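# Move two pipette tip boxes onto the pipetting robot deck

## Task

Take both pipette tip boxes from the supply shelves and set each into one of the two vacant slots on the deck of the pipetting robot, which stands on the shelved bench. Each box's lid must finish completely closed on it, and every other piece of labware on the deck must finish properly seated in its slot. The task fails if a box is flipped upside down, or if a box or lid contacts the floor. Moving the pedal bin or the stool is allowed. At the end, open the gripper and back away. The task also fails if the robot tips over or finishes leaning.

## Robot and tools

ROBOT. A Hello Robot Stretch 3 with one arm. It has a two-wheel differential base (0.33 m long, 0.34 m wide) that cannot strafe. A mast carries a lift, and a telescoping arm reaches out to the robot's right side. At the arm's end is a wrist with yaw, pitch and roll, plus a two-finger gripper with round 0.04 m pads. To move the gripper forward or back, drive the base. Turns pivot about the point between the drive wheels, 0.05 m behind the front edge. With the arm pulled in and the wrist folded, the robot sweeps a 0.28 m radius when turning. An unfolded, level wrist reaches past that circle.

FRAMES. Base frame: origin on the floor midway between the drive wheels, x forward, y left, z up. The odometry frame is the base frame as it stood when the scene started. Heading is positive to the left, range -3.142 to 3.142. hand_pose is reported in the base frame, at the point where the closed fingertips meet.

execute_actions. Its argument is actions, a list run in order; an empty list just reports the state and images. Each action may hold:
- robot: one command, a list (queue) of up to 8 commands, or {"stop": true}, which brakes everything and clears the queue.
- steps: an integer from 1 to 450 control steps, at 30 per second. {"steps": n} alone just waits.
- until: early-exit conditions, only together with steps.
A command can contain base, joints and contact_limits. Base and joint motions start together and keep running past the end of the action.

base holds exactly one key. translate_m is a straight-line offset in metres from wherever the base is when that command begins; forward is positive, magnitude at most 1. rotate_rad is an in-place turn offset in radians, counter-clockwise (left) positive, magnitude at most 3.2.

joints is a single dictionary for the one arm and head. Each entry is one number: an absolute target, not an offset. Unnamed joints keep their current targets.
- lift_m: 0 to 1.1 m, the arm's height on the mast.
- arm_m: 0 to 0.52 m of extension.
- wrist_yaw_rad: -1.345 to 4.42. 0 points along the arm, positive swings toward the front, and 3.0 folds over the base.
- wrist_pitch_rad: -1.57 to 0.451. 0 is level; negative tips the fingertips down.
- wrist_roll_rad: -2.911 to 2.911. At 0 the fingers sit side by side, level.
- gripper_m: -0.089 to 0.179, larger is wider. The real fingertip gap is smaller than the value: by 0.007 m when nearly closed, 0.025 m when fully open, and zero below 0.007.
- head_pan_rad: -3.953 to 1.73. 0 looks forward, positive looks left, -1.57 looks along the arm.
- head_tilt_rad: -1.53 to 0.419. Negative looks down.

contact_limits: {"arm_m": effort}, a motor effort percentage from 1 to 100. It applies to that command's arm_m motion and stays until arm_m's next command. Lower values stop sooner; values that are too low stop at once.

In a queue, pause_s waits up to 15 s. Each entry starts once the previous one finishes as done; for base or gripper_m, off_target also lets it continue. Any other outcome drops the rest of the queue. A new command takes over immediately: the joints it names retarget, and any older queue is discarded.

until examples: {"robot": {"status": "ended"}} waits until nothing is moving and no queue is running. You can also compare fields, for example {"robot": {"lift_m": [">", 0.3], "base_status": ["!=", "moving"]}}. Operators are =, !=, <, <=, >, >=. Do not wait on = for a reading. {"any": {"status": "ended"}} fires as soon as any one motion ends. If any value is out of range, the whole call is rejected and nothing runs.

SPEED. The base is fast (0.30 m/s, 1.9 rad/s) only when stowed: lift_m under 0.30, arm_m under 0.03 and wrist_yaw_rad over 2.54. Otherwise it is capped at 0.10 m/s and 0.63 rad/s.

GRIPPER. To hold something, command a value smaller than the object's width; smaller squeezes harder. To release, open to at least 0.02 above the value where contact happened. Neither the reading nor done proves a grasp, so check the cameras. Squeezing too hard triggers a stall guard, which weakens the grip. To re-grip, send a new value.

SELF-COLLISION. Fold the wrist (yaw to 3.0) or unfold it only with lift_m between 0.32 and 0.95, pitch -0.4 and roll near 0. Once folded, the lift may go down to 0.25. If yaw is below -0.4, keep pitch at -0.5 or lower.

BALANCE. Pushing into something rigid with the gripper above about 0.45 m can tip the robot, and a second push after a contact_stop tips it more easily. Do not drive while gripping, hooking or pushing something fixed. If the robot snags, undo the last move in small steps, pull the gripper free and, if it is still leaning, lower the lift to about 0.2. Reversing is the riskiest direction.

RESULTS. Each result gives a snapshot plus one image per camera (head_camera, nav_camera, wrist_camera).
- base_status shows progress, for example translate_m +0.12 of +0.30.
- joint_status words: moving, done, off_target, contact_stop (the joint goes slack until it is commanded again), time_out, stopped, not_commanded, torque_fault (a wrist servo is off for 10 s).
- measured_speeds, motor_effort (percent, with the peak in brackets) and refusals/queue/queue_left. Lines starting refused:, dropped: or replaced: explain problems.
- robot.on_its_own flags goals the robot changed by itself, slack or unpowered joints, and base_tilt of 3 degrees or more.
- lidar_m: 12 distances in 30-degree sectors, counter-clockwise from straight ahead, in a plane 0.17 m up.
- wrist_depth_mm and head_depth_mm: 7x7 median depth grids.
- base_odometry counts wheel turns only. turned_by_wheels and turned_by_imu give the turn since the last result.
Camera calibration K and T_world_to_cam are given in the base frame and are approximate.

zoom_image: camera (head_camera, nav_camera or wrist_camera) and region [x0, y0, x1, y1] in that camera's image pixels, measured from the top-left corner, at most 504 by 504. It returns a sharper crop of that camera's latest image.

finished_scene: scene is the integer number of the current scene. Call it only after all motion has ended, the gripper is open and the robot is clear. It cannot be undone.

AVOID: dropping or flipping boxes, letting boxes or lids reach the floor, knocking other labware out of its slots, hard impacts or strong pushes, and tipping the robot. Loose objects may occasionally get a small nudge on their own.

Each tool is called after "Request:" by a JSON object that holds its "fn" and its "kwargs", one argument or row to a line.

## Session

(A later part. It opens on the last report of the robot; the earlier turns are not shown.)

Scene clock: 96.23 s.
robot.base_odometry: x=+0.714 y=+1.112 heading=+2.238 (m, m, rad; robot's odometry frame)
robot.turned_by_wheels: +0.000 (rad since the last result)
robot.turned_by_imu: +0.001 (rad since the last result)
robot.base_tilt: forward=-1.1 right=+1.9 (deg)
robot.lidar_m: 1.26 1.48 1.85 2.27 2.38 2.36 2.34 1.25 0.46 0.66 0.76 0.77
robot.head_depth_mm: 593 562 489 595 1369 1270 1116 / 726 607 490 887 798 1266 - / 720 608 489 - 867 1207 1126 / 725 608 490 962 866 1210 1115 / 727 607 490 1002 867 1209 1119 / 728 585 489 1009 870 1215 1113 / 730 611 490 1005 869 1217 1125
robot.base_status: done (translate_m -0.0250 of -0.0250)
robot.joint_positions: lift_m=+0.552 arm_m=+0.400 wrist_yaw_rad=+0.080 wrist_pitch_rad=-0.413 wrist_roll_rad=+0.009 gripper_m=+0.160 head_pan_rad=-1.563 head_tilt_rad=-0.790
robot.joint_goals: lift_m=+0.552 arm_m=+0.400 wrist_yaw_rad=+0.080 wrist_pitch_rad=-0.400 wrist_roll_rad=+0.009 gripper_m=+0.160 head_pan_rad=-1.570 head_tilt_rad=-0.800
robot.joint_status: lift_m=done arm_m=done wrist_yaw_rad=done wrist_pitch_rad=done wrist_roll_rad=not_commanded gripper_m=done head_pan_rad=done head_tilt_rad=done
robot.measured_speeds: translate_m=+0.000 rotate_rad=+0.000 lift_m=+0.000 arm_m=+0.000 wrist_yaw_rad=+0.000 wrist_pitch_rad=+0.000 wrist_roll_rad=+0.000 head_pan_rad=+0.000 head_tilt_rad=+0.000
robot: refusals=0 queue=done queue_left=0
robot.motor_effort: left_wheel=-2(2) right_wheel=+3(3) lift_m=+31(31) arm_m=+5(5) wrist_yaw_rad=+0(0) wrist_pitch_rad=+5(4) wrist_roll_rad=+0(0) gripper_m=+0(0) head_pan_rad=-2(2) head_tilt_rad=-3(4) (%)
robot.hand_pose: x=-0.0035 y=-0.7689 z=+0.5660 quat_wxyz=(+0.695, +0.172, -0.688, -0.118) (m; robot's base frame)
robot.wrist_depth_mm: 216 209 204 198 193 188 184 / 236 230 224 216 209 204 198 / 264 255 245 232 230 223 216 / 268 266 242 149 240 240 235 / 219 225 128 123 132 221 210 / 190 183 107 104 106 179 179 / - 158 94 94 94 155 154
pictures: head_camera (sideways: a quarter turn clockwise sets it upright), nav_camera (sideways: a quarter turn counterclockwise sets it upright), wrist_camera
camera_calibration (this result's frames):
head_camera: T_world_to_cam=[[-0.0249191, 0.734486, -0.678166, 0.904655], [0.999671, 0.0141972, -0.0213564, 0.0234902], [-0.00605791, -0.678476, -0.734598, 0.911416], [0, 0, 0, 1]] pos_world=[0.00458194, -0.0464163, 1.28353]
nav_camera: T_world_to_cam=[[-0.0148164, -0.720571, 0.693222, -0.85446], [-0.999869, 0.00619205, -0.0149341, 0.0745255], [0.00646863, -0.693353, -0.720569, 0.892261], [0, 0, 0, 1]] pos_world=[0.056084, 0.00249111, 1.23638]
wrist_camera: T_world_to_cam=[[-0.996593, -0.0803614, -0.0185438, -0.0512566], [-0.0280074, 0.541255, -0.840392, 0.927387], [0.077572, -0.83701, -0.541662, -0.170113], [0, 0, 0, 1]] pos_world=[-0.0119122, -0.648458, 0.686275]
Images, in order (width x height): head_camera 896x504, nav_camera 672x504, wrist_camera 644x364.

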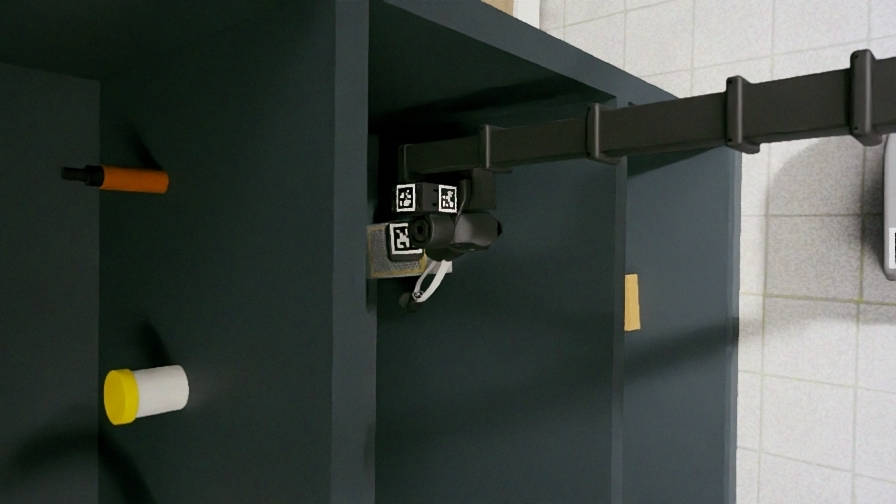

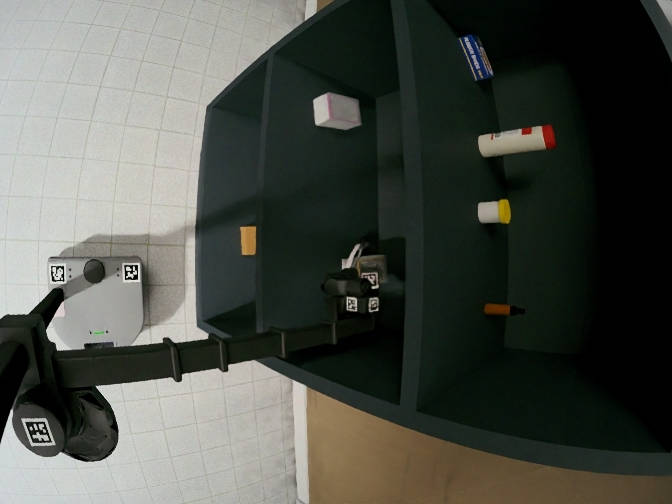

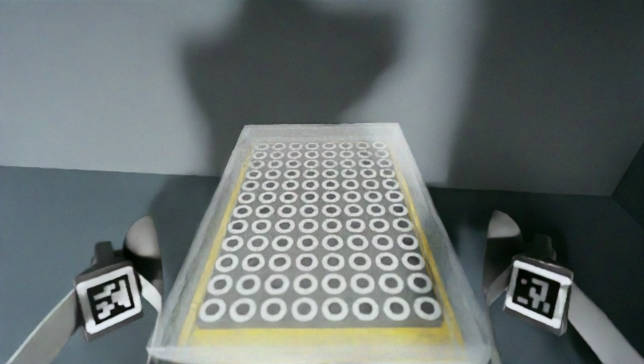

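Request:
{"fn": "execute_actions", "kwargs": {
  "actions": [
    {"robot":[{"joints":{"lift_m":0.549}},{"joints":{"gripper_m":0.05}}],"steps":450,"until":{"robot":{"status":"ended"}}},
    {"robot":{"joints":{"lift_m":0.58}},"steps":450,"until":{"robot":{"status":"ended"}}}
  ]
}}

Scene clock: 104.07 s.
robot.base_odometry: x=+0.714 y=+1.112 heading=+2.238 (m, m, rad; robot's odometry frame)
robot.turned_by_wheels: +0.000 (rad since the last result)
robot.turned_by_imu: +0.001 (rad since the last result)
robot.base_tilt: forward=-1.1 right=+2.0 (deg)
robot.lidar_m: 1.26 1.47 1.86 2.27 2.38 2.37 2.33 1.25 0.46 0.66 0.76 0.78
robot.head_depth_mm: 594 562 490 596 1369 1267 1136 / 725 608 490 846 796 - - / 721 610 489 - 871 1221 1134 / 727 611 490 964 874 1218 1118 / 727 610 489 1003 871 1208 1117 / 727 586 489 1008 865 1220 1119 / 727 609 490 1006 872 1222 1121
robot.base_status: done (translate_m -0.0250 of -0.0250)
robot.joint_positions: lift_m=+0.580 arm_m=+0.400 wrist_yaw_rad=+0.081 wrist_pitch_rad=-0.414 wrist_roll_rad=+0.009 gripper_m=+0.056 head_pan_rad=-1.563 head_tilt_rad=-0.790
robot.joint_goals: lift_m=+0.580 arm_m=+0.400 wrist_yaw_rad=+0.080 wrist_pitch_rad=-0.400 wrist_roll_rad=+0.009 gripper_m=+0.054 head_pan_rad=-1.570 head_tilt_rad=-0.800
robot.joint_status: lift_m=done arm_m=done wrist_yaw_rad=done wrist_pitch_rad=done wrist_roll_rad=not_commanded gripper_m=off_target head_pan_rad=done head_tilt_rad=done
robot.measured_speeds: translate_m=+0.000 rotate_rad=+0.000 lift_m=+0.000 arm_m=+0.000 wrist_yaw_rad=+0.000 wrist_pitch_rad=+0.000 wrist_roll_rad=+0.000 head_pan_rad=+0.000 head_tilt_rad=+0.000
robot: refusals=0 queue=done queue_left=0
robot.on_its_own: gripper_m is held at +0.054, not at your +0.050, by its stall guard, which is still easing
robot.motor_effort: left_wheel=-2(2) right_wheel=+2(3) lift_m=+43(44) arm_m=+4(5) wrist_yaw_rad=-1(1) wrist_pitch_rad=+5(4) wrist_roll_rad=+0(0) gripper_m=-36(100) head_pan_rad=-2(2) head_tilt_rad=-2(4) (%)
robot.hand_pose: x=-0.0034 y=-0.7688 z=+0.5933 quat_wxyz=(+0.694, +0.173, -0.688, -0.119) (m; robot's base frame)
robot.wrist_depth_mm: 215 210 202 198 192 187 182 / 237 229 223 216 209 204 198 / 262 253 244 238 232 223 216 / 290 282 268 252 251 245 234 / 258 265 246 162 244 260 242 / 217 - 152 137 146 - 211 / 188 182 122 118 121 183 183
pictures: head_camera (sideways: a quarter turn clockwise sets it upright), nav_camera (sideways: a quarter turn counterclockwise sets it upright), wrist_camera
camera_calibration (this result's frames):
head_camera: T_world_to_cam=[[-0.0249196, 0.734486, -0.678166, 0.904655], [0.999671, 0.014198, -0.0213564, 0.0234902], [-0.00605742, -0.678475, -0.734598, 0.911416], [0, 0, 0, 1]] pos_world=[0.00458198, -0.0464163, 1.28353]
nav_camera: T_world_to_cam=[[-0.0148159, -0.720572, 0.693222, -0.85446], [-0.999869, 0.00619134, -0.0149341, 0.0745255], [0.00646913, -0.693353, -0.720569, 0.892262], [0, 0, 0, 1]] pos_world=[0.056084, 0.00249115, 1.23638]
wrist_camera: T_world_to_cam=[[-0.996551, -0.0808784, -0.0185449, -0.0510286], [-0.0283683, 0.54211, -0.839829, 0.950596], [0.0779774, -0.836406, -0.542535, -0.154263], [0, 0, 0, 1]] pos_world=[-0.0118568, -0.648481, 0.713698]
Images, in order (width x height): head_camera 896x504, nav_camera 672x504, wrist_camera 644x364.

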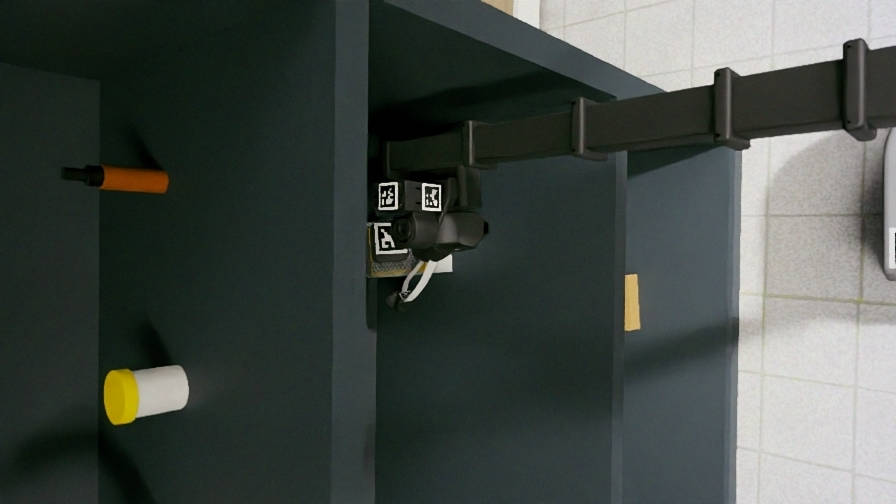

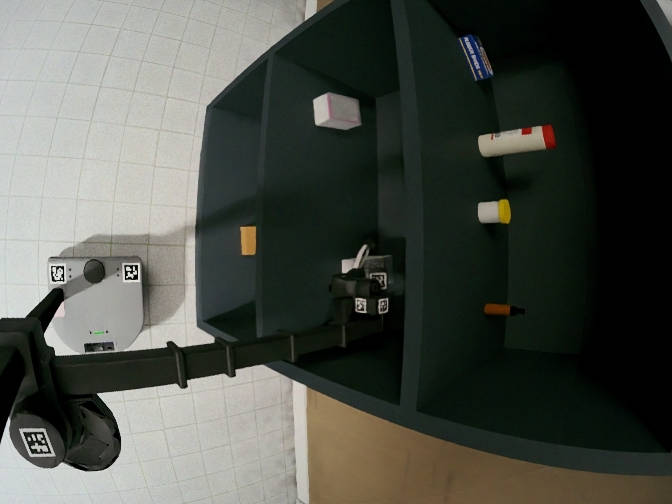

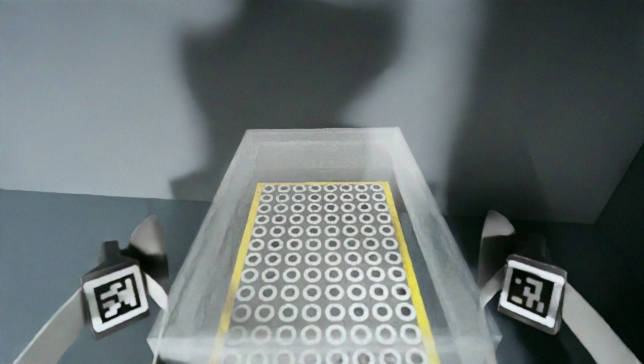

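Request:
{"fn": "execute_actions", "kwargs": {
  "actions": [
    {"robot":[{"joints":{"lift_m":0.550}},{"joints":{"gripper_m":0.165}}],"steps":450,"until":{"robot":{"status":"ended"}}},
    {"robot":{"joints":{"arm_m":0.27}},"steps":450,"until":{"robot":{"status":"ended"}}}
  ]
}}

Scene clock: 114.00 s.
robot.base_odometry: x=+0.714 y=+1.112 heading=+2.238 (m, m, rad; robot's odometry frame)
robot.turned_by_wheels: +0.000 (rad since the last result)
robot.turned_by_imu: +0.001 (rad since the last result)
robot.base_tilt: forward=-1.0 right=+1.9 (deg)
robot.lidar_m: 1.26 1.48 1.86 2.27 2.38 2.37 2.33 1.26 0.46 0.66 0.76 0.77
robot.head_depth_mm: 594 563 489 597 1366 1271 1120 / 725 608 490 887 804 1266 - / 720 610 490 1029 832 1209 1125 / 726 610 490 982 848 1218 1121 / 728 608 490 1002 868 1214 1117 / 727 585 491 1003 867 1217 1115 / 725 611 489 1004 871 1212 1119
robot.base_status: done (translate_m -0.0250 of -0.0250)
robot.joint_positions: lift_m=+0.550 arm_m=+0.270 wrist_yaw_rad=+0.081 wrist_pitch_rad=-0.414 wrist_roll_rad=+0.009 gripper_m=+0.165 head_pan_rad=-1.563 head_tilt_rad=-0.790
robot.joint_goals: lift_m=+0.550 arm_m=+0.270 wrist_yaw_rad=+0.080 wrist_pitch_rad=-0.400 wrist_roll_rad=+0.009 gripper_m=+0.165 head_pan_rad=-1.570 head_tilt_rad=-0.800
robot.joint_status: lift_m=done arm_m=done wrist_yaw_rad=done wrist_pitch_rad=done wrist_roll_rad=not_commanded gripper_m=done head_pan_rad=done head_tilt_rad=done
robot.measured_speeds: translate_m=+0.000 rotate_rad=+0.000 lift_m=+0.000 arm_m=+0.000 wrist_yaw_rad=+0.000 wrist_pitch_rad=+0.000 wrist_roll_rad=+0.000 head_pan_rad=+0.000 head_tilt_rad=+0.000
robot: refusals=0 queue=done queue_left=0
robot.motor_effort: left_wheel=-2(2) right_wheel=+2(3) lift_m=+30(42) arm_m=-6(7) wrist_yaw_rad=-1(1) wrist_pitch_rad=+5(5) wrist_roll_rad=+0(0) gripper_m=+0(87) head_pan_rad=-2(2) head_tilt_rad=-5(4) (%)
robot.hand_pose: x=-0.0034 y=-0.6395 z=+0.5637 quat_wxyz=(+0.694, +0.173, -0.688, -0.119) (m; robot's base frame)
robot.wrist_depth_mm: 344 340 327 320 309 303 262 / 380 371 360 267 327 323 258 / 342 342 337 201 298 328 257 / 265 264 263 211 237 255 242 / 217 222 213 212 212 218 210 / 188 181 180 179 178 174 177 / - 156 156 156 155 154 154
pictures: head_camera (sideways: a quarter turn clockwise sets it upright), nav_camera (sideways: a quarter turn counterclockwise sets it upright), wrist_camera
camera_calibration (this result's frames):
head_camera: T_world_to_cam=[[-0.0249192, 0.734487, -0.678165, 0.904653], [0.999671, 0.0141974, -0.0213564, 0.0234902], [-0.00605784, -0.678474, -0.734599, 0.911417], [0, 0, 0, 1]] pos_world=[0.00458195, -0.0464163, 1.28353]
nav_camera: T_world_to_cam=[[-0.0148163, -0.720573, 0.693221, -0.854458], [-0.999869, 0.00619196, -0.0149341, 0.0745255], [0.00646871, -0.693352, -0.72057, 0.892263], [0, 0, 0, 1]] pos_world=[0.056084, 0.00249125, 1.23638]
wrist_camera: T_world_to_cam=[[-0.996553, -0.0808625, -0.0185447, -0.0411112], [-0.0283601, 0.542114, -0.839826, 0.855698], [0.0779638, -0.836405, -0.542539, -0.0621231], [0, 0, 0, 1]] pos_world=[-0.0118584, -0.519171, 0.684171]
Images, in order (width x height): head_camera 896x504, nav_camera 672x504, wrist_camera 644x364.

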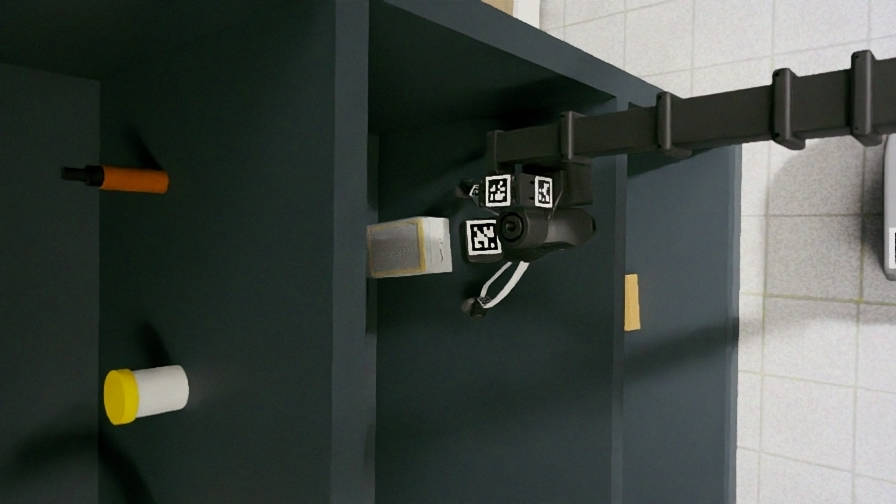

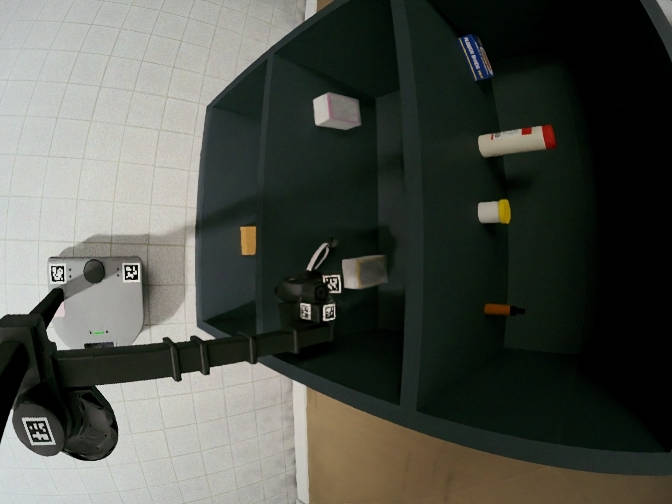

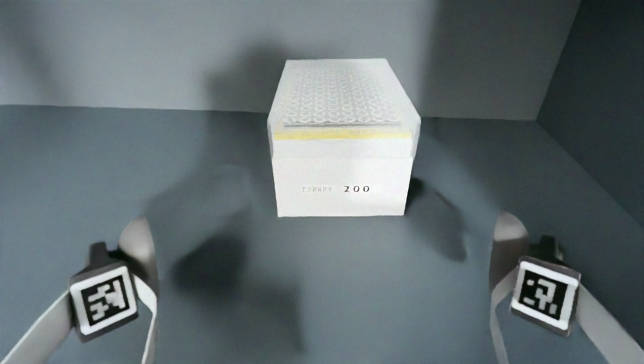

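Request:
{"fn": "execute_actions", "kwargs": {
  "actions": [
    {"robot":[{"joints":{"wrist_pitch_rad":-0.2}},{"joints":{"lift_m":0.515}}],"steps":450,"until":{"robot":{"status":"ended"}}}
  ]
}}

Scene clock: 129.47 s.
robot.base_odometry: x=+0.714 y=+1.112 heading=+2.238 (m, m, rad; robot's odometry frame)
robot.turned_by_wheels: +0.000 (rad since the last result)
robot.turned_by_imu: +0.001 (rad since the last result)
robot.base_tilt: forward=-1.2 right=+1.9 (deg)
robot.lidar_m: 1.26 1.48 1.85 2.27 2.37 2.37 2.33 1.25 0.46 0.66 0.76 0.77
robot.head_depth_mm: 594 563 489 594 1363 1264 1117 / 728 607 490 888 815 1232 - / 723 607 489 1016 827 1213 1122 / 730 608 490 978 856 1201 1111 / 725 609 490 1008 869 1208 1118 / 727 586 489 1004 869 1215 1119 / 728 610 490 1003 866 1214 1116
robot.base_status: done (translate_m -0.0250 of -0.0250)
robot.joint_positions: lift_m=+0.515 arm_m=+0.270 wrist_yaw_rad=+0.081 wrist_pitch_rad=-0.223 wrist_roll_rad=+0.009 gripper_m=+0.165 head_pan_rad=-1.563 head_tilt_rad=-0.790
robot.joint_goals: lift_m=+0.515 arm_m=+0.270 wrist_yaw_rad=+0.080 wrist_pitch_rad=-0.200 wrist_roll_rad=+0.009 gripper_m=+0.165 head_pan_rad=-1.570 head_tilt_rad=-0.800
robot.joint_status: lift_m=done arm_m=done wrist_yaw_rad=done wrist_pitch_rad=done wrist_roll_rad=not_commanded gripper_m=done head_pan_rad=done head_tilt_rad=done
robot.measured_speeds: translate_m=+0.000 rotate_rad=+0.000 lift_m=+0.000 arm_m=+0.000 wrist_yaw_rad=+0.000 wrist_pitch_rad=+0.000 wrist_roll_rad=+0.000 head_pan_rad=+0.000 head_tilt_rad=+0.000
robot: refusals=0 queue=done queue_left=0
robot.motor_effort: left_wheel=-2(2) right_wheel=+3(3) lift_m=+31(32) arm_m=-6(6) wrist_yaw_rad=-1(1) wrist_pitch_rad=+7(8) wrist_roll_rad=+0(0) gripper_m=+0(0) head_pan_rad=-1(3) head_tilt_rad=-4(3) (%)
robot.hand_pose: x=-0.0018 y=-0.6591 z=+0.5737 quat_wxyz=(+0.702, +0.107, -0.702, -0.051) (m; robot's base frame)
robot.wrist_depth_mm: 342 333 321 314 304 296 264 / 363 353 342 335 323 312 260 / 390 380 364 266 338 333 260 / 340 333 333 195 285 321 256 / 248 260 244 203 218 254 230 / 204 194 194 193 192 188 190 / - 161 161 160 160 158 155
pictures: head_camera (sideways: a quarter turn clockwise sets it upright), nav_camera (sideways: a quarter turn counterclockwise sets it upright), wrist_camera
camera_calibration (this result's frames):
head_camera: T_world_to_cam=[[-0.0249193, 0.734487, -0.678165, 0.904653], [0.999671, 0.0141975, -0.0213564, 0.0234902], [-0.00605776, -0.678474, -0.734599, 0.911417], [0, 0, 0, 1]] pos_world=[0.00458195, -0.0464163, 1.28353]
nav_camera: T_world_to_cam=[[-0.0148162, -0.720573, 0.693221, -0.854458], [-0.999869, 0.00619184, -0.0149341, 0.0745255], [0.00646879, -0.693352, -0.72057, 0.892263], [0, 0, 0, 1]] pos_world=[0.056084, 0.00249125, 1.23638]
wrist_camera: T_world_to_cam=[[-0.996257, -0.0845184, -0.0181245, -0.0435471], [-0.0147928, 0.373288, -0.927598, 0.813875], [0.0851647, -0.923858, -0.373141, -0.228061], [0, 0, 0, 1]] pos_world=[-0.0119219, -0.518186, 0.669061]
Images, in order (width x height): head_camera 896x504, nav_camera 672x504, wrist_camera 644x364.

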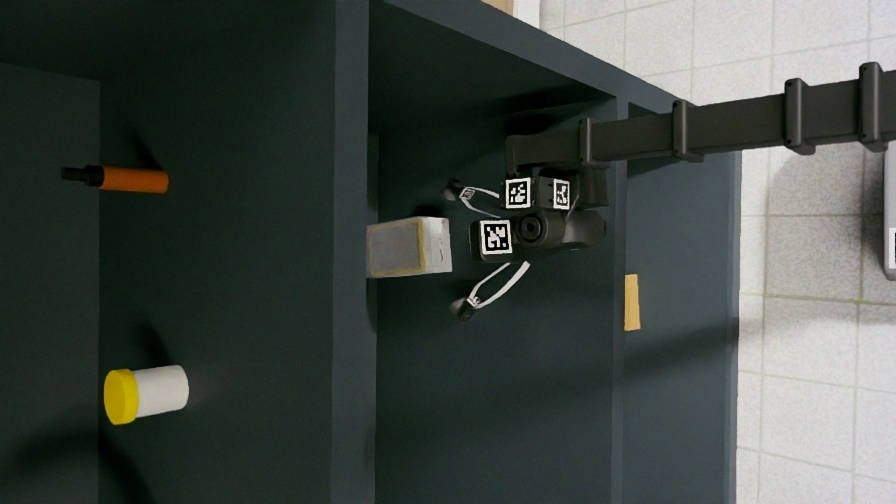

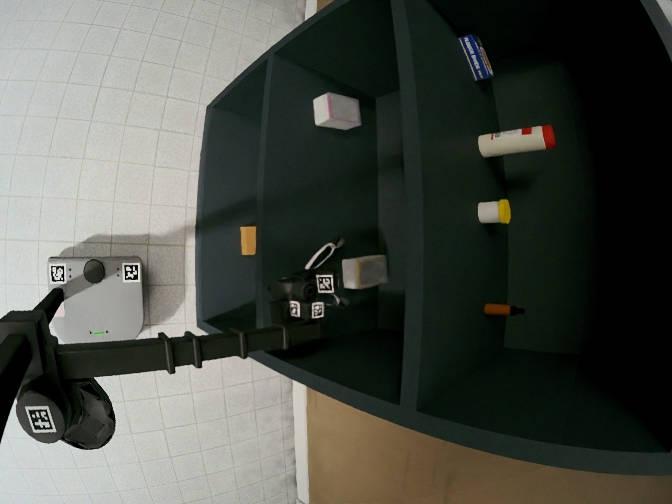

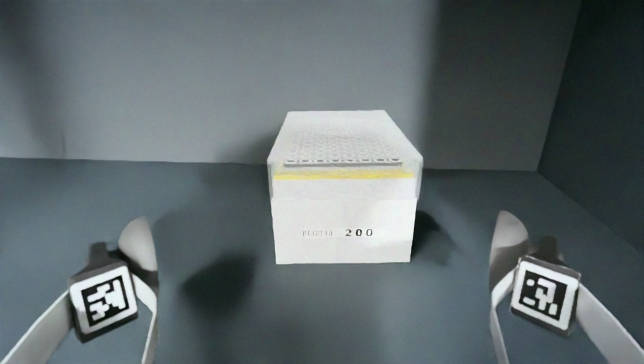

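Request:
{"fn": "execute_actions", "kwargs": {
  "actions": [
    {"robot":[{"joints":{"lift_m":0.503}},{"joints":{"arm_m":0.351}},{"joints":{"gripper_m":0.06}}],"steps":450,"until":{"robot":{"status":"ended"}}}
  ]
}}

Scene clock: 136.97 s.
robot.base_odometry: x=+0.714 y=+1.112 heading=+2.238 (m, m, rad; robot's odometry frame)
robot.turned_by_wheels: +0.000 (rad since the last result)
robot.turned_by_imu: +0.001 (rad since the last result)
robot.base_tilt: forward=-1.0 right=+1.9 (deg)
robot.lidar_m: 1.26 1.48 1.86 2.27 2.37 2.38 2.34 1.25 0.46 0.66 0.76 0.77
robot.head_depth_mm: 595 562 489 596 1366 1264 1115 / 727 607 489 889 821 1232 - / 722 609 490 1041 848 1207 1112 / 724 608 489 982 866 1202 1112 / 726 608 489 1007 867 1215 1124 / 729 587 491 1008 871 1214 1118 / 727 612 489 1008 867 1215 1110
robot.base_status: done (translate_m -0.0250 of -0.0250)
robot.joint_positions: lift_m=+0.503 arm_m=+0.351 wrist_yaw_rad=+0.081 wrist_pitch_rad=-0.223 wrist_roll_rad=+0.009 gripper_m=+0.061 head_pan_rad=-1.563 head_tilt_rad=-0.790
robot.joint_goals: lift_m=+0.503 arm_m=+0.351 wrist_yaw_rad=+0.080 wrist_pitch_rad=-0.200 wrist_roll_rad=+0.009 gripper_m=+0.060 head_pan_rad=-1.570 head_tilt_rad=-0.800
robot.joint_status: lift_m=done arm_m=done wrist_yaw_rad=done wrist_pitch_rad=done wrist_roll_rad=not_commanded gripper_m=done head_pan_rad=done head_tilt_rad=done
robot.measured_speeds: translate_m=+0.000 rotate_rad=+0.000 lift_m=+0.000 arm_m=+0.000 wrist_yaw_rad=+0.000 wrist_pitch_rad=+0.000 wrist_roll_rad=+0.000 head_pan_rad=+0.000 head_tilt_rad=+0.000
robot: refusals=0 queue=done queue_left=0
robot.motor_effort: left_wheel=-1(2) right_wheel=+2(4) lift_m=+31(30) arm_m=+5(3) wrist_yaw_rad=-1(0) wrist_pitch_rad=+7(7) wrist_roll_rad=+0(0) gripper_m=-31(100) head_pan_rad=-2(2) head_tilt_rad=-3(3) (%)
robot.hand_pose: x=-0.0017 y=-0.7394 z=+0.5618 quat_wxyz=(+0.702, +0.107, -0.702, -0.051) (m; robot's base frame)
robot.wrist_depth_mm: 260 252 246 242 234 227 222 / 280 272 262 254 246 240 232 / 300 290 278 218 261 256 248 / 307 303 266 140 259 269 257 / 225 225 125 125 126 218 216 / 179 186 131 132 133 173 172 / 147 147 141 140 141 144 143
pictures: head_camera (sideways: a quarter turn clockwise sets it upright), nav_camera (sideways: a quarter turn counterclockwise sets it upright), wrist_camera
camera_calibration (this result's frames):
head_camera: T_world_to_cam=[[-0.0249187, 0.734487, -0.678165, 0.904653], [0.999671, 0.0141968, -0.0213564, 0.0234902], [-0.00605824, -0.678474, -0.7346, 0.911418], [0, 0, 0, 1]] pos_world=[0.00458192, -0.0464163, 1.28353]
nav_camera: T_world_to_cam=[[-0.0148167, -0.720573, 0.693221, -0.854458], [-0.999869, 0.00619256, -0.0149341, 0.0745255], [0.00646829, -0.693352, -0.72057, 0.892263], [0, 0, 0, 1]] pos_world=[0.056084, 0.00249122, 1.23638]
wrist_camera: T_world_to_cam=[[-0.996233, -0.0848054, -0.0181208, -0.0506962], [-0.0148855, 0.373085, -0.927678, 0.832663], [0.0854327, -0.923913, -0.372942, -0.306882], [0, 0, 0, 1]] pos_world=[-0.0118928, -0.598486, 0.657074]
Images, in order (width x height): head_camera 896x504, nav_camera 672x504, wrist_camera 644x364.

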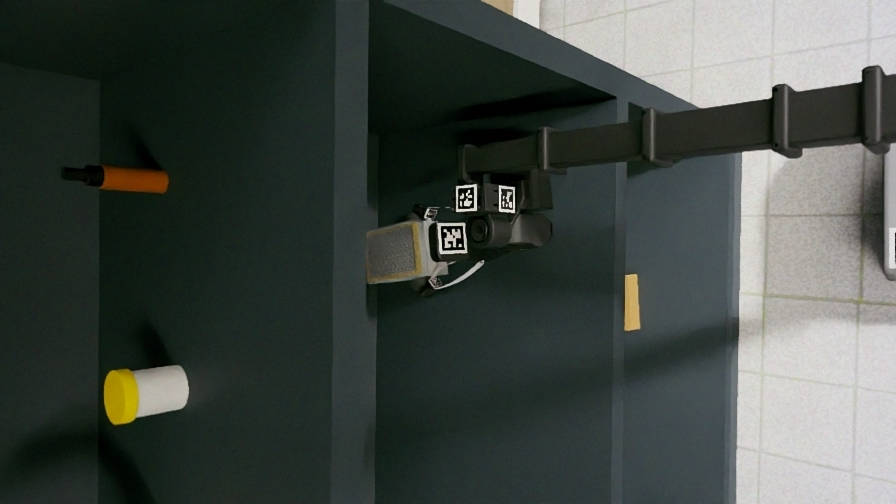

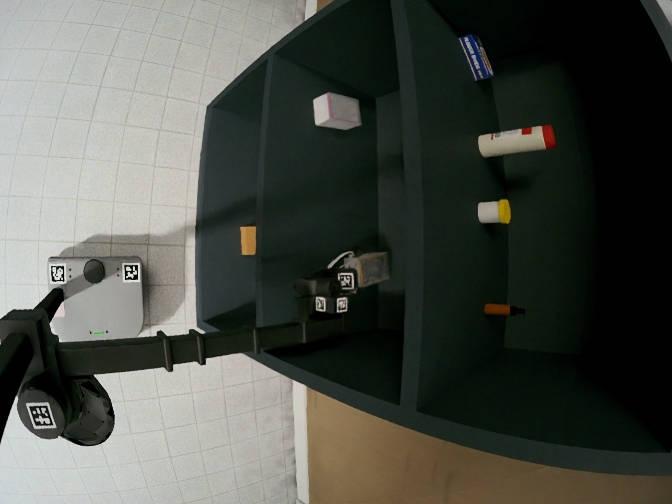

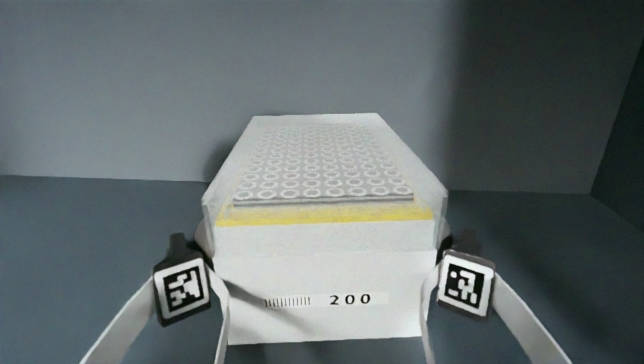

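Request:
{"fn": "execute_actions", "kwargs": {
  "actions": [
    {"robot":{"joints":{"lift_m":0.535}},"steps":450,"until":{"robot":{"status":"ended"}}}
  ]
}}

Scene clock: 140.27 s.
robot.base_odometry: x=+0.714 y=+1.112 heading=+2.238 (m, m, rad; robot's odometry frame)
robot.turned_by_wheels: +0.000 (rad since the last result)
robot.turned_by_imu: +0.000 (rad since the last result)
robot.base_tilt: forward=-1.0 right=+1.8 (deg)
robot.lidar_m: 1.26 1.48 1.85 2.27 2.38 2.37 2.33 1.25 0.46 0.66 0.76 0.77
robot.head_depth_mm: 595 563 490 596 1370 1266 1117 / 725 608 489 886 796 1255 - / 723 609 489 1060 848 1207 1118 / 725 609 489 953 870 1216 1122 / 725 607 490 1007 869 1206 1116 / 728 586 491 1002 868 1209 1119 / 729 610 489 1006 867 1204 1122
robot.base_status: done (translate_m -0.0250 of -0.0250)
robot.joint_positions: lift_m=+0.535 arm_m=+0.351 wrist_yaw_rad=+0.081 wrist_pitch_rad=-0.225 wrist_roll_rad=+0.009 gripper_m=+0.061 head_pan_rad=-1.563 head_tilt_rad=-0.790
robot.joint_goals: lift_m=+0.535 arm_m=+0.351 wrist_yaw_rad=+0.080 wrist_pitch_rad=-0.200 wrist_roll_rad=+0.009 gripper_m=+0.060 head_pan_rad=-1.570 head_tilt_rad=-0.800
robot.joint_status: lift_m=done arm_m=done wrist_yaw_rad=done wrist_pitch_rad=done wrist_roll_rad=not_commanded gripper_m=done head_pan_rad=done head_tilt_rad=done
robot.measured_speeds: translate_m=+0.000 rotate_rad=+0.000 lift_m=+0.000 arm_m=+0.000 wrist_yaw_rad=+0.000 wrist_pitch_rad=+0.000 wrist_roll_rad=+0.000 head_pan_rad=+0.000 head_tilt_rad=+0.000
robot: refusals=0 queue=done queue_left=0
robot.motor_effort: left_wheel=-1(2) right_wheel=+2(2) lift_m=+44(46) arm_m=+5(5) wrist_yaw_rad=-1(1) wrist_pitch_rad=+7(7) wrist_roll_rad=+0(0) gripper_m=-14(21) head_pan_rad=-2(1) head_tilt_rad=-3(3) (%)
robot.hand_pose: x=-0.0017 y=-0.7392 z=+0.5928 quat_wxyz=(+0.702, +0.108, -0.702, -0.052) (m; robot's base frame)
robot.wrist_depth_mm: 263 253 246 240 235 228 221 / 280 271 262 257 249 241 234 / 300 290 280 271 264 255 247 / 320 313 295 156 276 273 260 / 284 282 130 130 131 273 247 / 224 227 131 132 133 222 215 / 185 184 172 135 169 181 179
pictures: head_camera (sideways: a quarter turn clockwise sets it upright), nav_camera (sideways: a quarter turn counterclockwise sets it upright), wrist_camera
camera_calibration (this result's frames):
head_camera: T_world_to_cam=[[-0.0249187, 0.734487, -0.678165, 0.904653], [0.999671, 0.0141967, -0.0213564, 0.0234902], [-0.00605832, -0.678474, -0.7346, 0.911418], [0, 0, 0, 1]] pos_world=[0.00458192, -0.0464163, 1.28353]
nav_camera: T_world_to_cam=[[-0.0148168, -0.720573, 0.693221, -0.854458], [-0.999869, 0.00619268, -0.0149341, 0.0745255], [0.00646821, -0.693352, -0.72057, 0.892263], [0, 0, 0, 1]] pos_world=[0.056084, 0.00249122, 1.23638]
wrist_camera: T_world_to_cam=[[-0.996234, -0.0847881, -0.0181326, -0.0501088], [-0.0150362, 0.374905, -0.926941, 0.862299], [0.0853916, -0.923178, -0.374768, -0.293538], [0, 0, 0, 1]] pos_world=[-0.0118887, -0.598516, 0.688383]
Images, in order (width x height): head_camera 896x504, nav_camera 672x504, wrist_camera 644x364.

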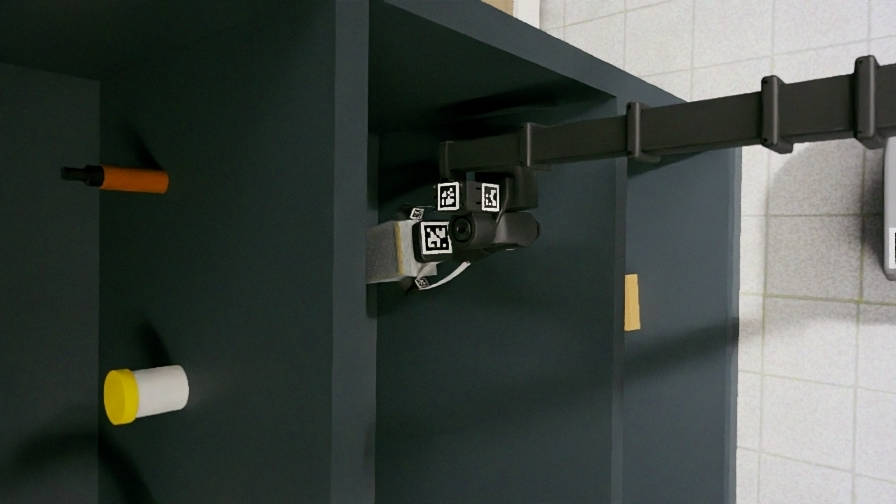

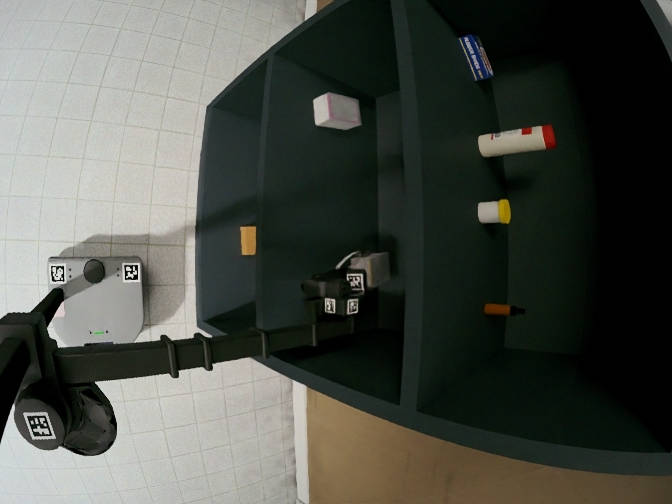

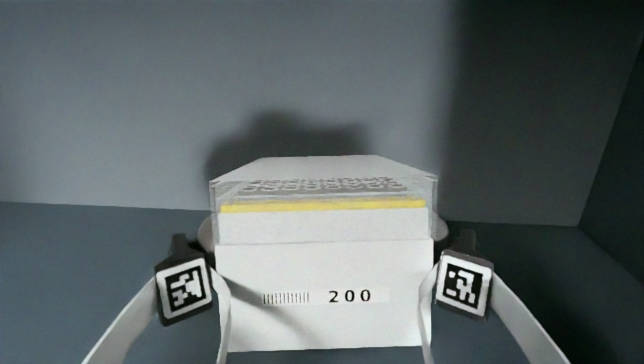

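Request:
{"fn": "execute_actions", "kwargs": {
  "actions": [
    {"robot":[{"joints":{"lift_m":0.503}},{"joints":{"gripper_m":0.01}},{"pause_s":0.5},{"joints":{"lift_m":0.535}}],"steps":450,"until":{"robot":{"status":"ended"}}}
  ]
}}

Scene clock: 147.90 s.
robot.base_odometry: x=+0.714 y=+1.112 heading=+2.238 (m, m, rad; robot's odometry frame)
robot.turned_by_wheels: +0.000 (rad since the last result)
robot.turned_by_imu: +0.001 (rad since the last result)
robot.base_tilt: forward=-1.1 right=+1.9 (deg)
robot.lidar_m: 1.26 1.48 1.86 2.28 2.37 2.37 2.33 1.25 0.46 0.66 0.76 0.77
robot.head_depth_mm: 594 563 488 596 1368 1264 1114 / 725 609 489 883 795 1252 - / 722 608 489 1065 851 1206 1122 / 727 608 489 960 869 1211 1115 / 726 609 490 1001 870 1216 1113 / 724 585 490 1003 868 1208 1117 / 727 609 491 1007 872 1217 1114
robot.base_status: done (translate_m -0.0250 of -0.0250)
robot.joint_positions: lift_m=+0.535 arm_m=+0.351 wrist_yaw_rad=+0.081 wrist_pitch_rad=-0.228 wrist_roll_rad=+0.009 gripper_m=+0.019 head_pan_rad=-1.563 head_tilt_rad=-0.790
robot.joint_goals: lift_m=+0.535 arm_m=+0.351 wrist_yaw_rad=+0.080 wrist_pitch_rad=-0.200 wrist_roll_rad=+0.009 gripper_m=+0.017 head_pan_rad=-1.570 head_tilt_rad=-0.800
robot.joint_status: lift_m=done arm_m=done wrist_yaw_rad=done wrist_pitch_rad=done wrist_roll_rad=not_commanded gripper_m=done head_pan_rad=done head_tilt_rad=done
robot.measured_speeds: translate_m=+0.000 rotate_rad=+0.000 lift_m=+0.000 arm_m=+0.000 wrist_yaw_rad=+0.000 wrist_pitch_rad=+0.000 wrist_roll_rad=+0.000 head_pan_rad=+0.000 head_tilt_rad=+0.000
robot: refusals=0 queue=done queue_left=0
robot.on_its_own: gripper_m is held at +0.017, not at your +0.010, by its stall guard, which is still easing
robot.motor_effort: left_wheel=-1(1) right_wheel=+3(3) lift_m=+44(46) arm_m=+5(5) wrist_yaw_rad=-2(1) wrist_pitch_rad=+9(9) wrist_roll_rad=+0(0) gripper_m=-26(100) head_pan_rad=-2(2) head_tilt_rad=-4(3) (%)
robot.hand_pose: x=-0.0018 y=-0.7390 z=+0.5920 quat_wxyz=(+0.702, +0.109, -0.701, -0.053) (m; robot's base frame)
robot.wrist_depth_mm: 262 255 247 240 233 227 222 / 277 270 264 256 248 241 235 / 300 292 280 274 263 256 247 / 324 317 297 152 273 274 259 / 281 280 129 130 130 272 245 / 222 226 132 134 134 219 216 / 184 183 170 140 168 180 179
pictures: head_camera (sideways: a quarter turn clockwise sets it upright), nav_camera (sideways: a quarter turn counterclockwise sets it upright), wrist_camera
camera_calibration (this result's frames):
head_camera: T_world_to_cam=[[-0.0249188, 0.734487, -0.678165, 0.904653], [0.999671, 0.0141969, -0.0213564, 0.0234902], [-0.00605816, -0.678474, -0.734599, 0.911417], [0, 0, 0, 1]] pos_world=[0.00458193, -0.0464163, 1.28353]
nav_camera: T_world_to_cam=[[-0.0148167, -0.720573, 0.693221, -0.854458], [-0.999869, 0.00619244, -0.0149341, 0.0745255], [0.00646837, -0.693352, -0.72057, 0.892263], [0, 0, 0, 1]] pos_world=[0.056084, 0.00249122, 1.23638]
wrist_camera: T_world_to_cam=[[-0.996239, -0.0847321, -0.0181437, -0.0500742], [-0.0152682, 0.377754, -0.92578, 0.86292], [0.0852971, -0.922021, -0.377627, -0.291049], [0, 0, 0, 1]] pos_world=[-0.011885, -0.598568, 0.688058]
Images, in order (width x height): head_camera 896x504, nav_camera 672x504, wrist_camera 644x364.

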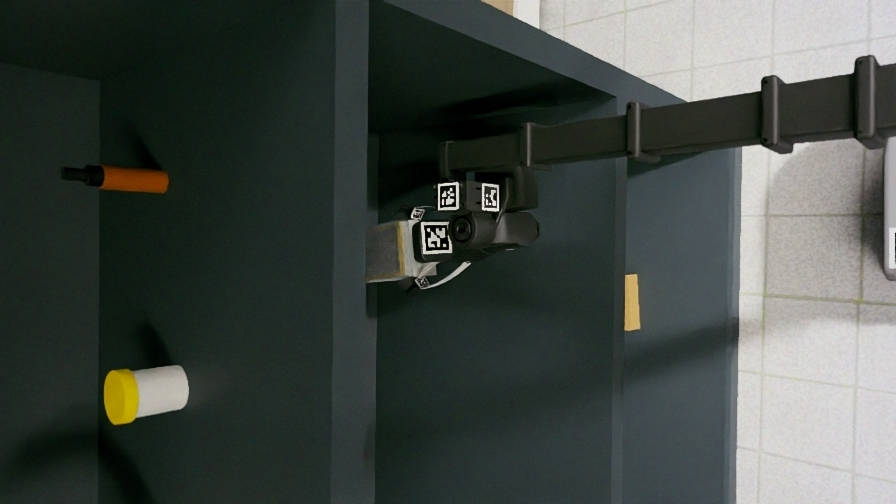

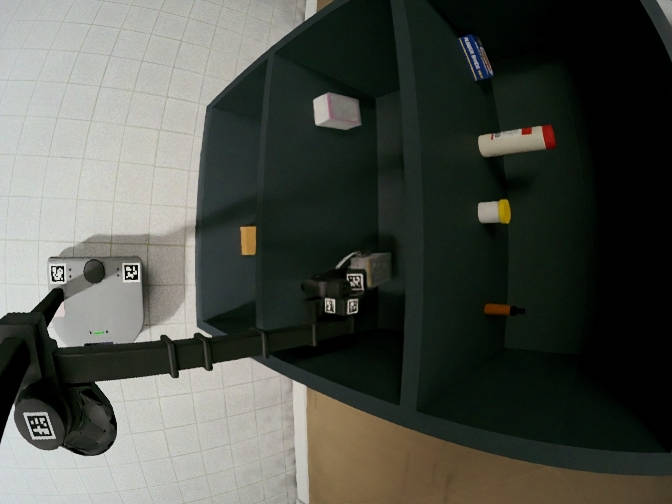

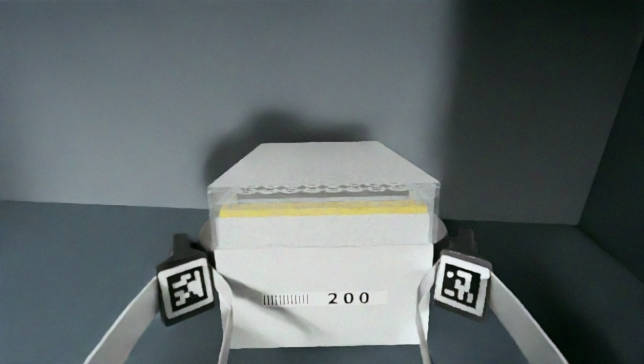

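Request:
{"fn": "execute_actions", "kwargs": {
  "actions": [
    {"robot":[{"joints":{"lift_m":0.503}},{"joints":{"gripper_m":0.165}},{"joints":{"arm_m":0.375}}],"steps":450,"until":{"robot":{"status":"ended"}}}
  ]
}}

Scene clock: 171.57 s.
robot.base_odometry: x=+0.714 y=+1.112 heading=+2.238 (m, m, rad; robot's odometry frame)
robot.turned_by_wheels: +0.000 (rad since the last result)
robot.turned_by_imu: +0.001 (rad since the last result)
robot.base_tilt: forward=-1.1 right=+1.8 (deg)
robot.lidar_m: 1.26 1.48 1.86 2.27 2.37 2.37 2.33 1.25 0.46 0.66 0.76 0.77
robot.head_depth_mm: 592 564 489 594 1372 1269 1119 / 726 609 489 887 825 1217 - / 722 609 489 1063 848 1205 1113 / 728 608 490 974 869 1216 1117 / 728 607 490 1002 871 1210 1115 / 728 585 489 997 869 1214 1112 / 726 609 489 1005 868 1211 1113
robot.base_status: done (translate_m -0.0250 of -0.0250)
robot.joint_positions: lift_m=+0.503 arm_m=+0.375 wrist_yaw_rad=+0.081 wrist_pitch_rad=-0.219 wrist_roll_rad=+0.009 gripper_m=+0.165 head_pan_rad=-1.563 head_tilt_rad=-0.790
robot.joint_goals: lift_m=+0.503 arm_m=+0.375 wrist_yaw_rad=+0.080 wrist_pitch_rad=-0.200 wrist_roll_rad=+0.009 gripper_m=+0.165 head_pan_rad=-1.570 head_tilt_rad=-0.800
robot.joint_status: lift_m=done arm_m=done wrist_yaw_rad=done wrist_pitch_rad=done wrist_roll_rad=not_commanded gripper_m=done head_pan_rad=done head_tilt_rad=done
robot.measured_speeds: translate_m=+0.000 rotate_rad=+0.000 lift_m=+0.000 arm_m=+0.000 wrist_yaw_rad=+0.000 wrist_pitch_rad=+0.000 wrist_roll_rad=+0.000 head_pan_rad=+0.000 head_tilt_rad=+0.000
robot: refusals=0 queue=done queue_left=0
robot.motor_effort: left_wheel=-1(1) right_wheel=+2(2) lift_m=+31(44) arm_m=+5(4) wrist_yaw_rad=-1(1) wrist_pitch_rad=+6(9) wrist_roll_rad=+1(0) gripper_m=+0(96) head_pan_rad=-2(3) head_tilt_rad=-3(3) (%)
robot.hand_pose: x=-0.0017 y=-0.7637 z=+0.5627 quat_wxyz=(+0.703, +0.106, -0.702, -0.050) (m; robot's base frame)
robot.wrist_depth_mm: 238 232 225 220 213 208 202 / 254 247 240 233 225 220 214 / 273 262 255 240 238 234 225 / 289 278 181 143 249 246 238 / 229 238 111 111 112 230 219 / 188 179 108 108 109 172 173 / - 147 115 115 118 144 142
pictures: head_camera (sideways: a quarter turn clockwise sets it upright), nav_camera (sideways: a quarter turn counterclockwise sets it upright), wrist_camera
camera_calibration (this result's frames):
head_camera: T_world_to_cam=[[-0.0249186, 0.734487, -0.678165, 0.904653], [0.999671, 0.0141966, -0.0213564, 0.0234902], [-0.00605841, -0.678474, -0.7346, 0.911418], [0, 0, 0, 1]] pos_world=[0.00458191, -0.0464163, 1.28353]
nav_camera: T_world_to_cam=[[-0.0148169, -0.720573, 0.693221, -0.854458], [-0.999869, 0.0061928, -0.0149341, 0.0745255], [0.00646813, -0.693352, -0.72057, 0.892263], [0, 0, 0, 1]] pos_world=[0.056084, 0.00249121, 1.23638]
wrist_camera: T_world_to_cam=[[-0.996242, -0.0847033, -0.0181079, -0.0526864], [-0.0145279, 0.369498, -0.929118, 0.840688], [0.0853902, -0.925363, -0.36934, -0.332117], [0, 0, 0, 1]] pos_world=[-0.0119155, -0.622423, 0.65748]
Images, in order (width x height): head_camera 896x504, nav_camera 672x504, wrist_camera 644x364.

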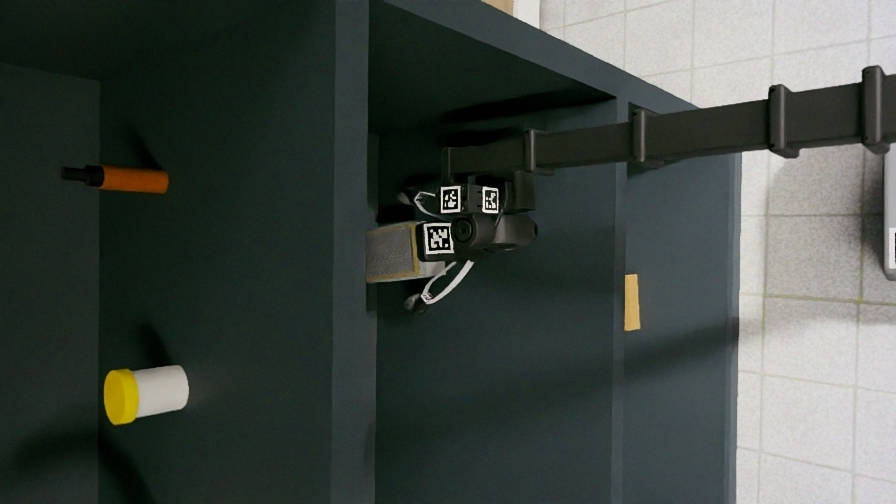

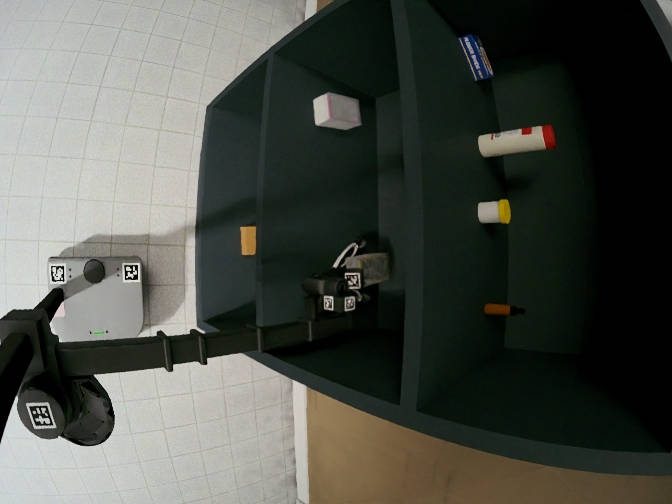

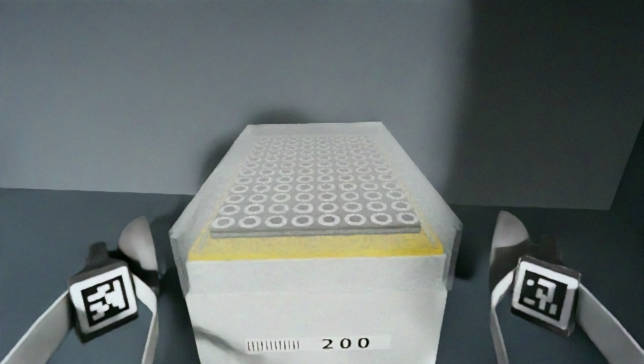

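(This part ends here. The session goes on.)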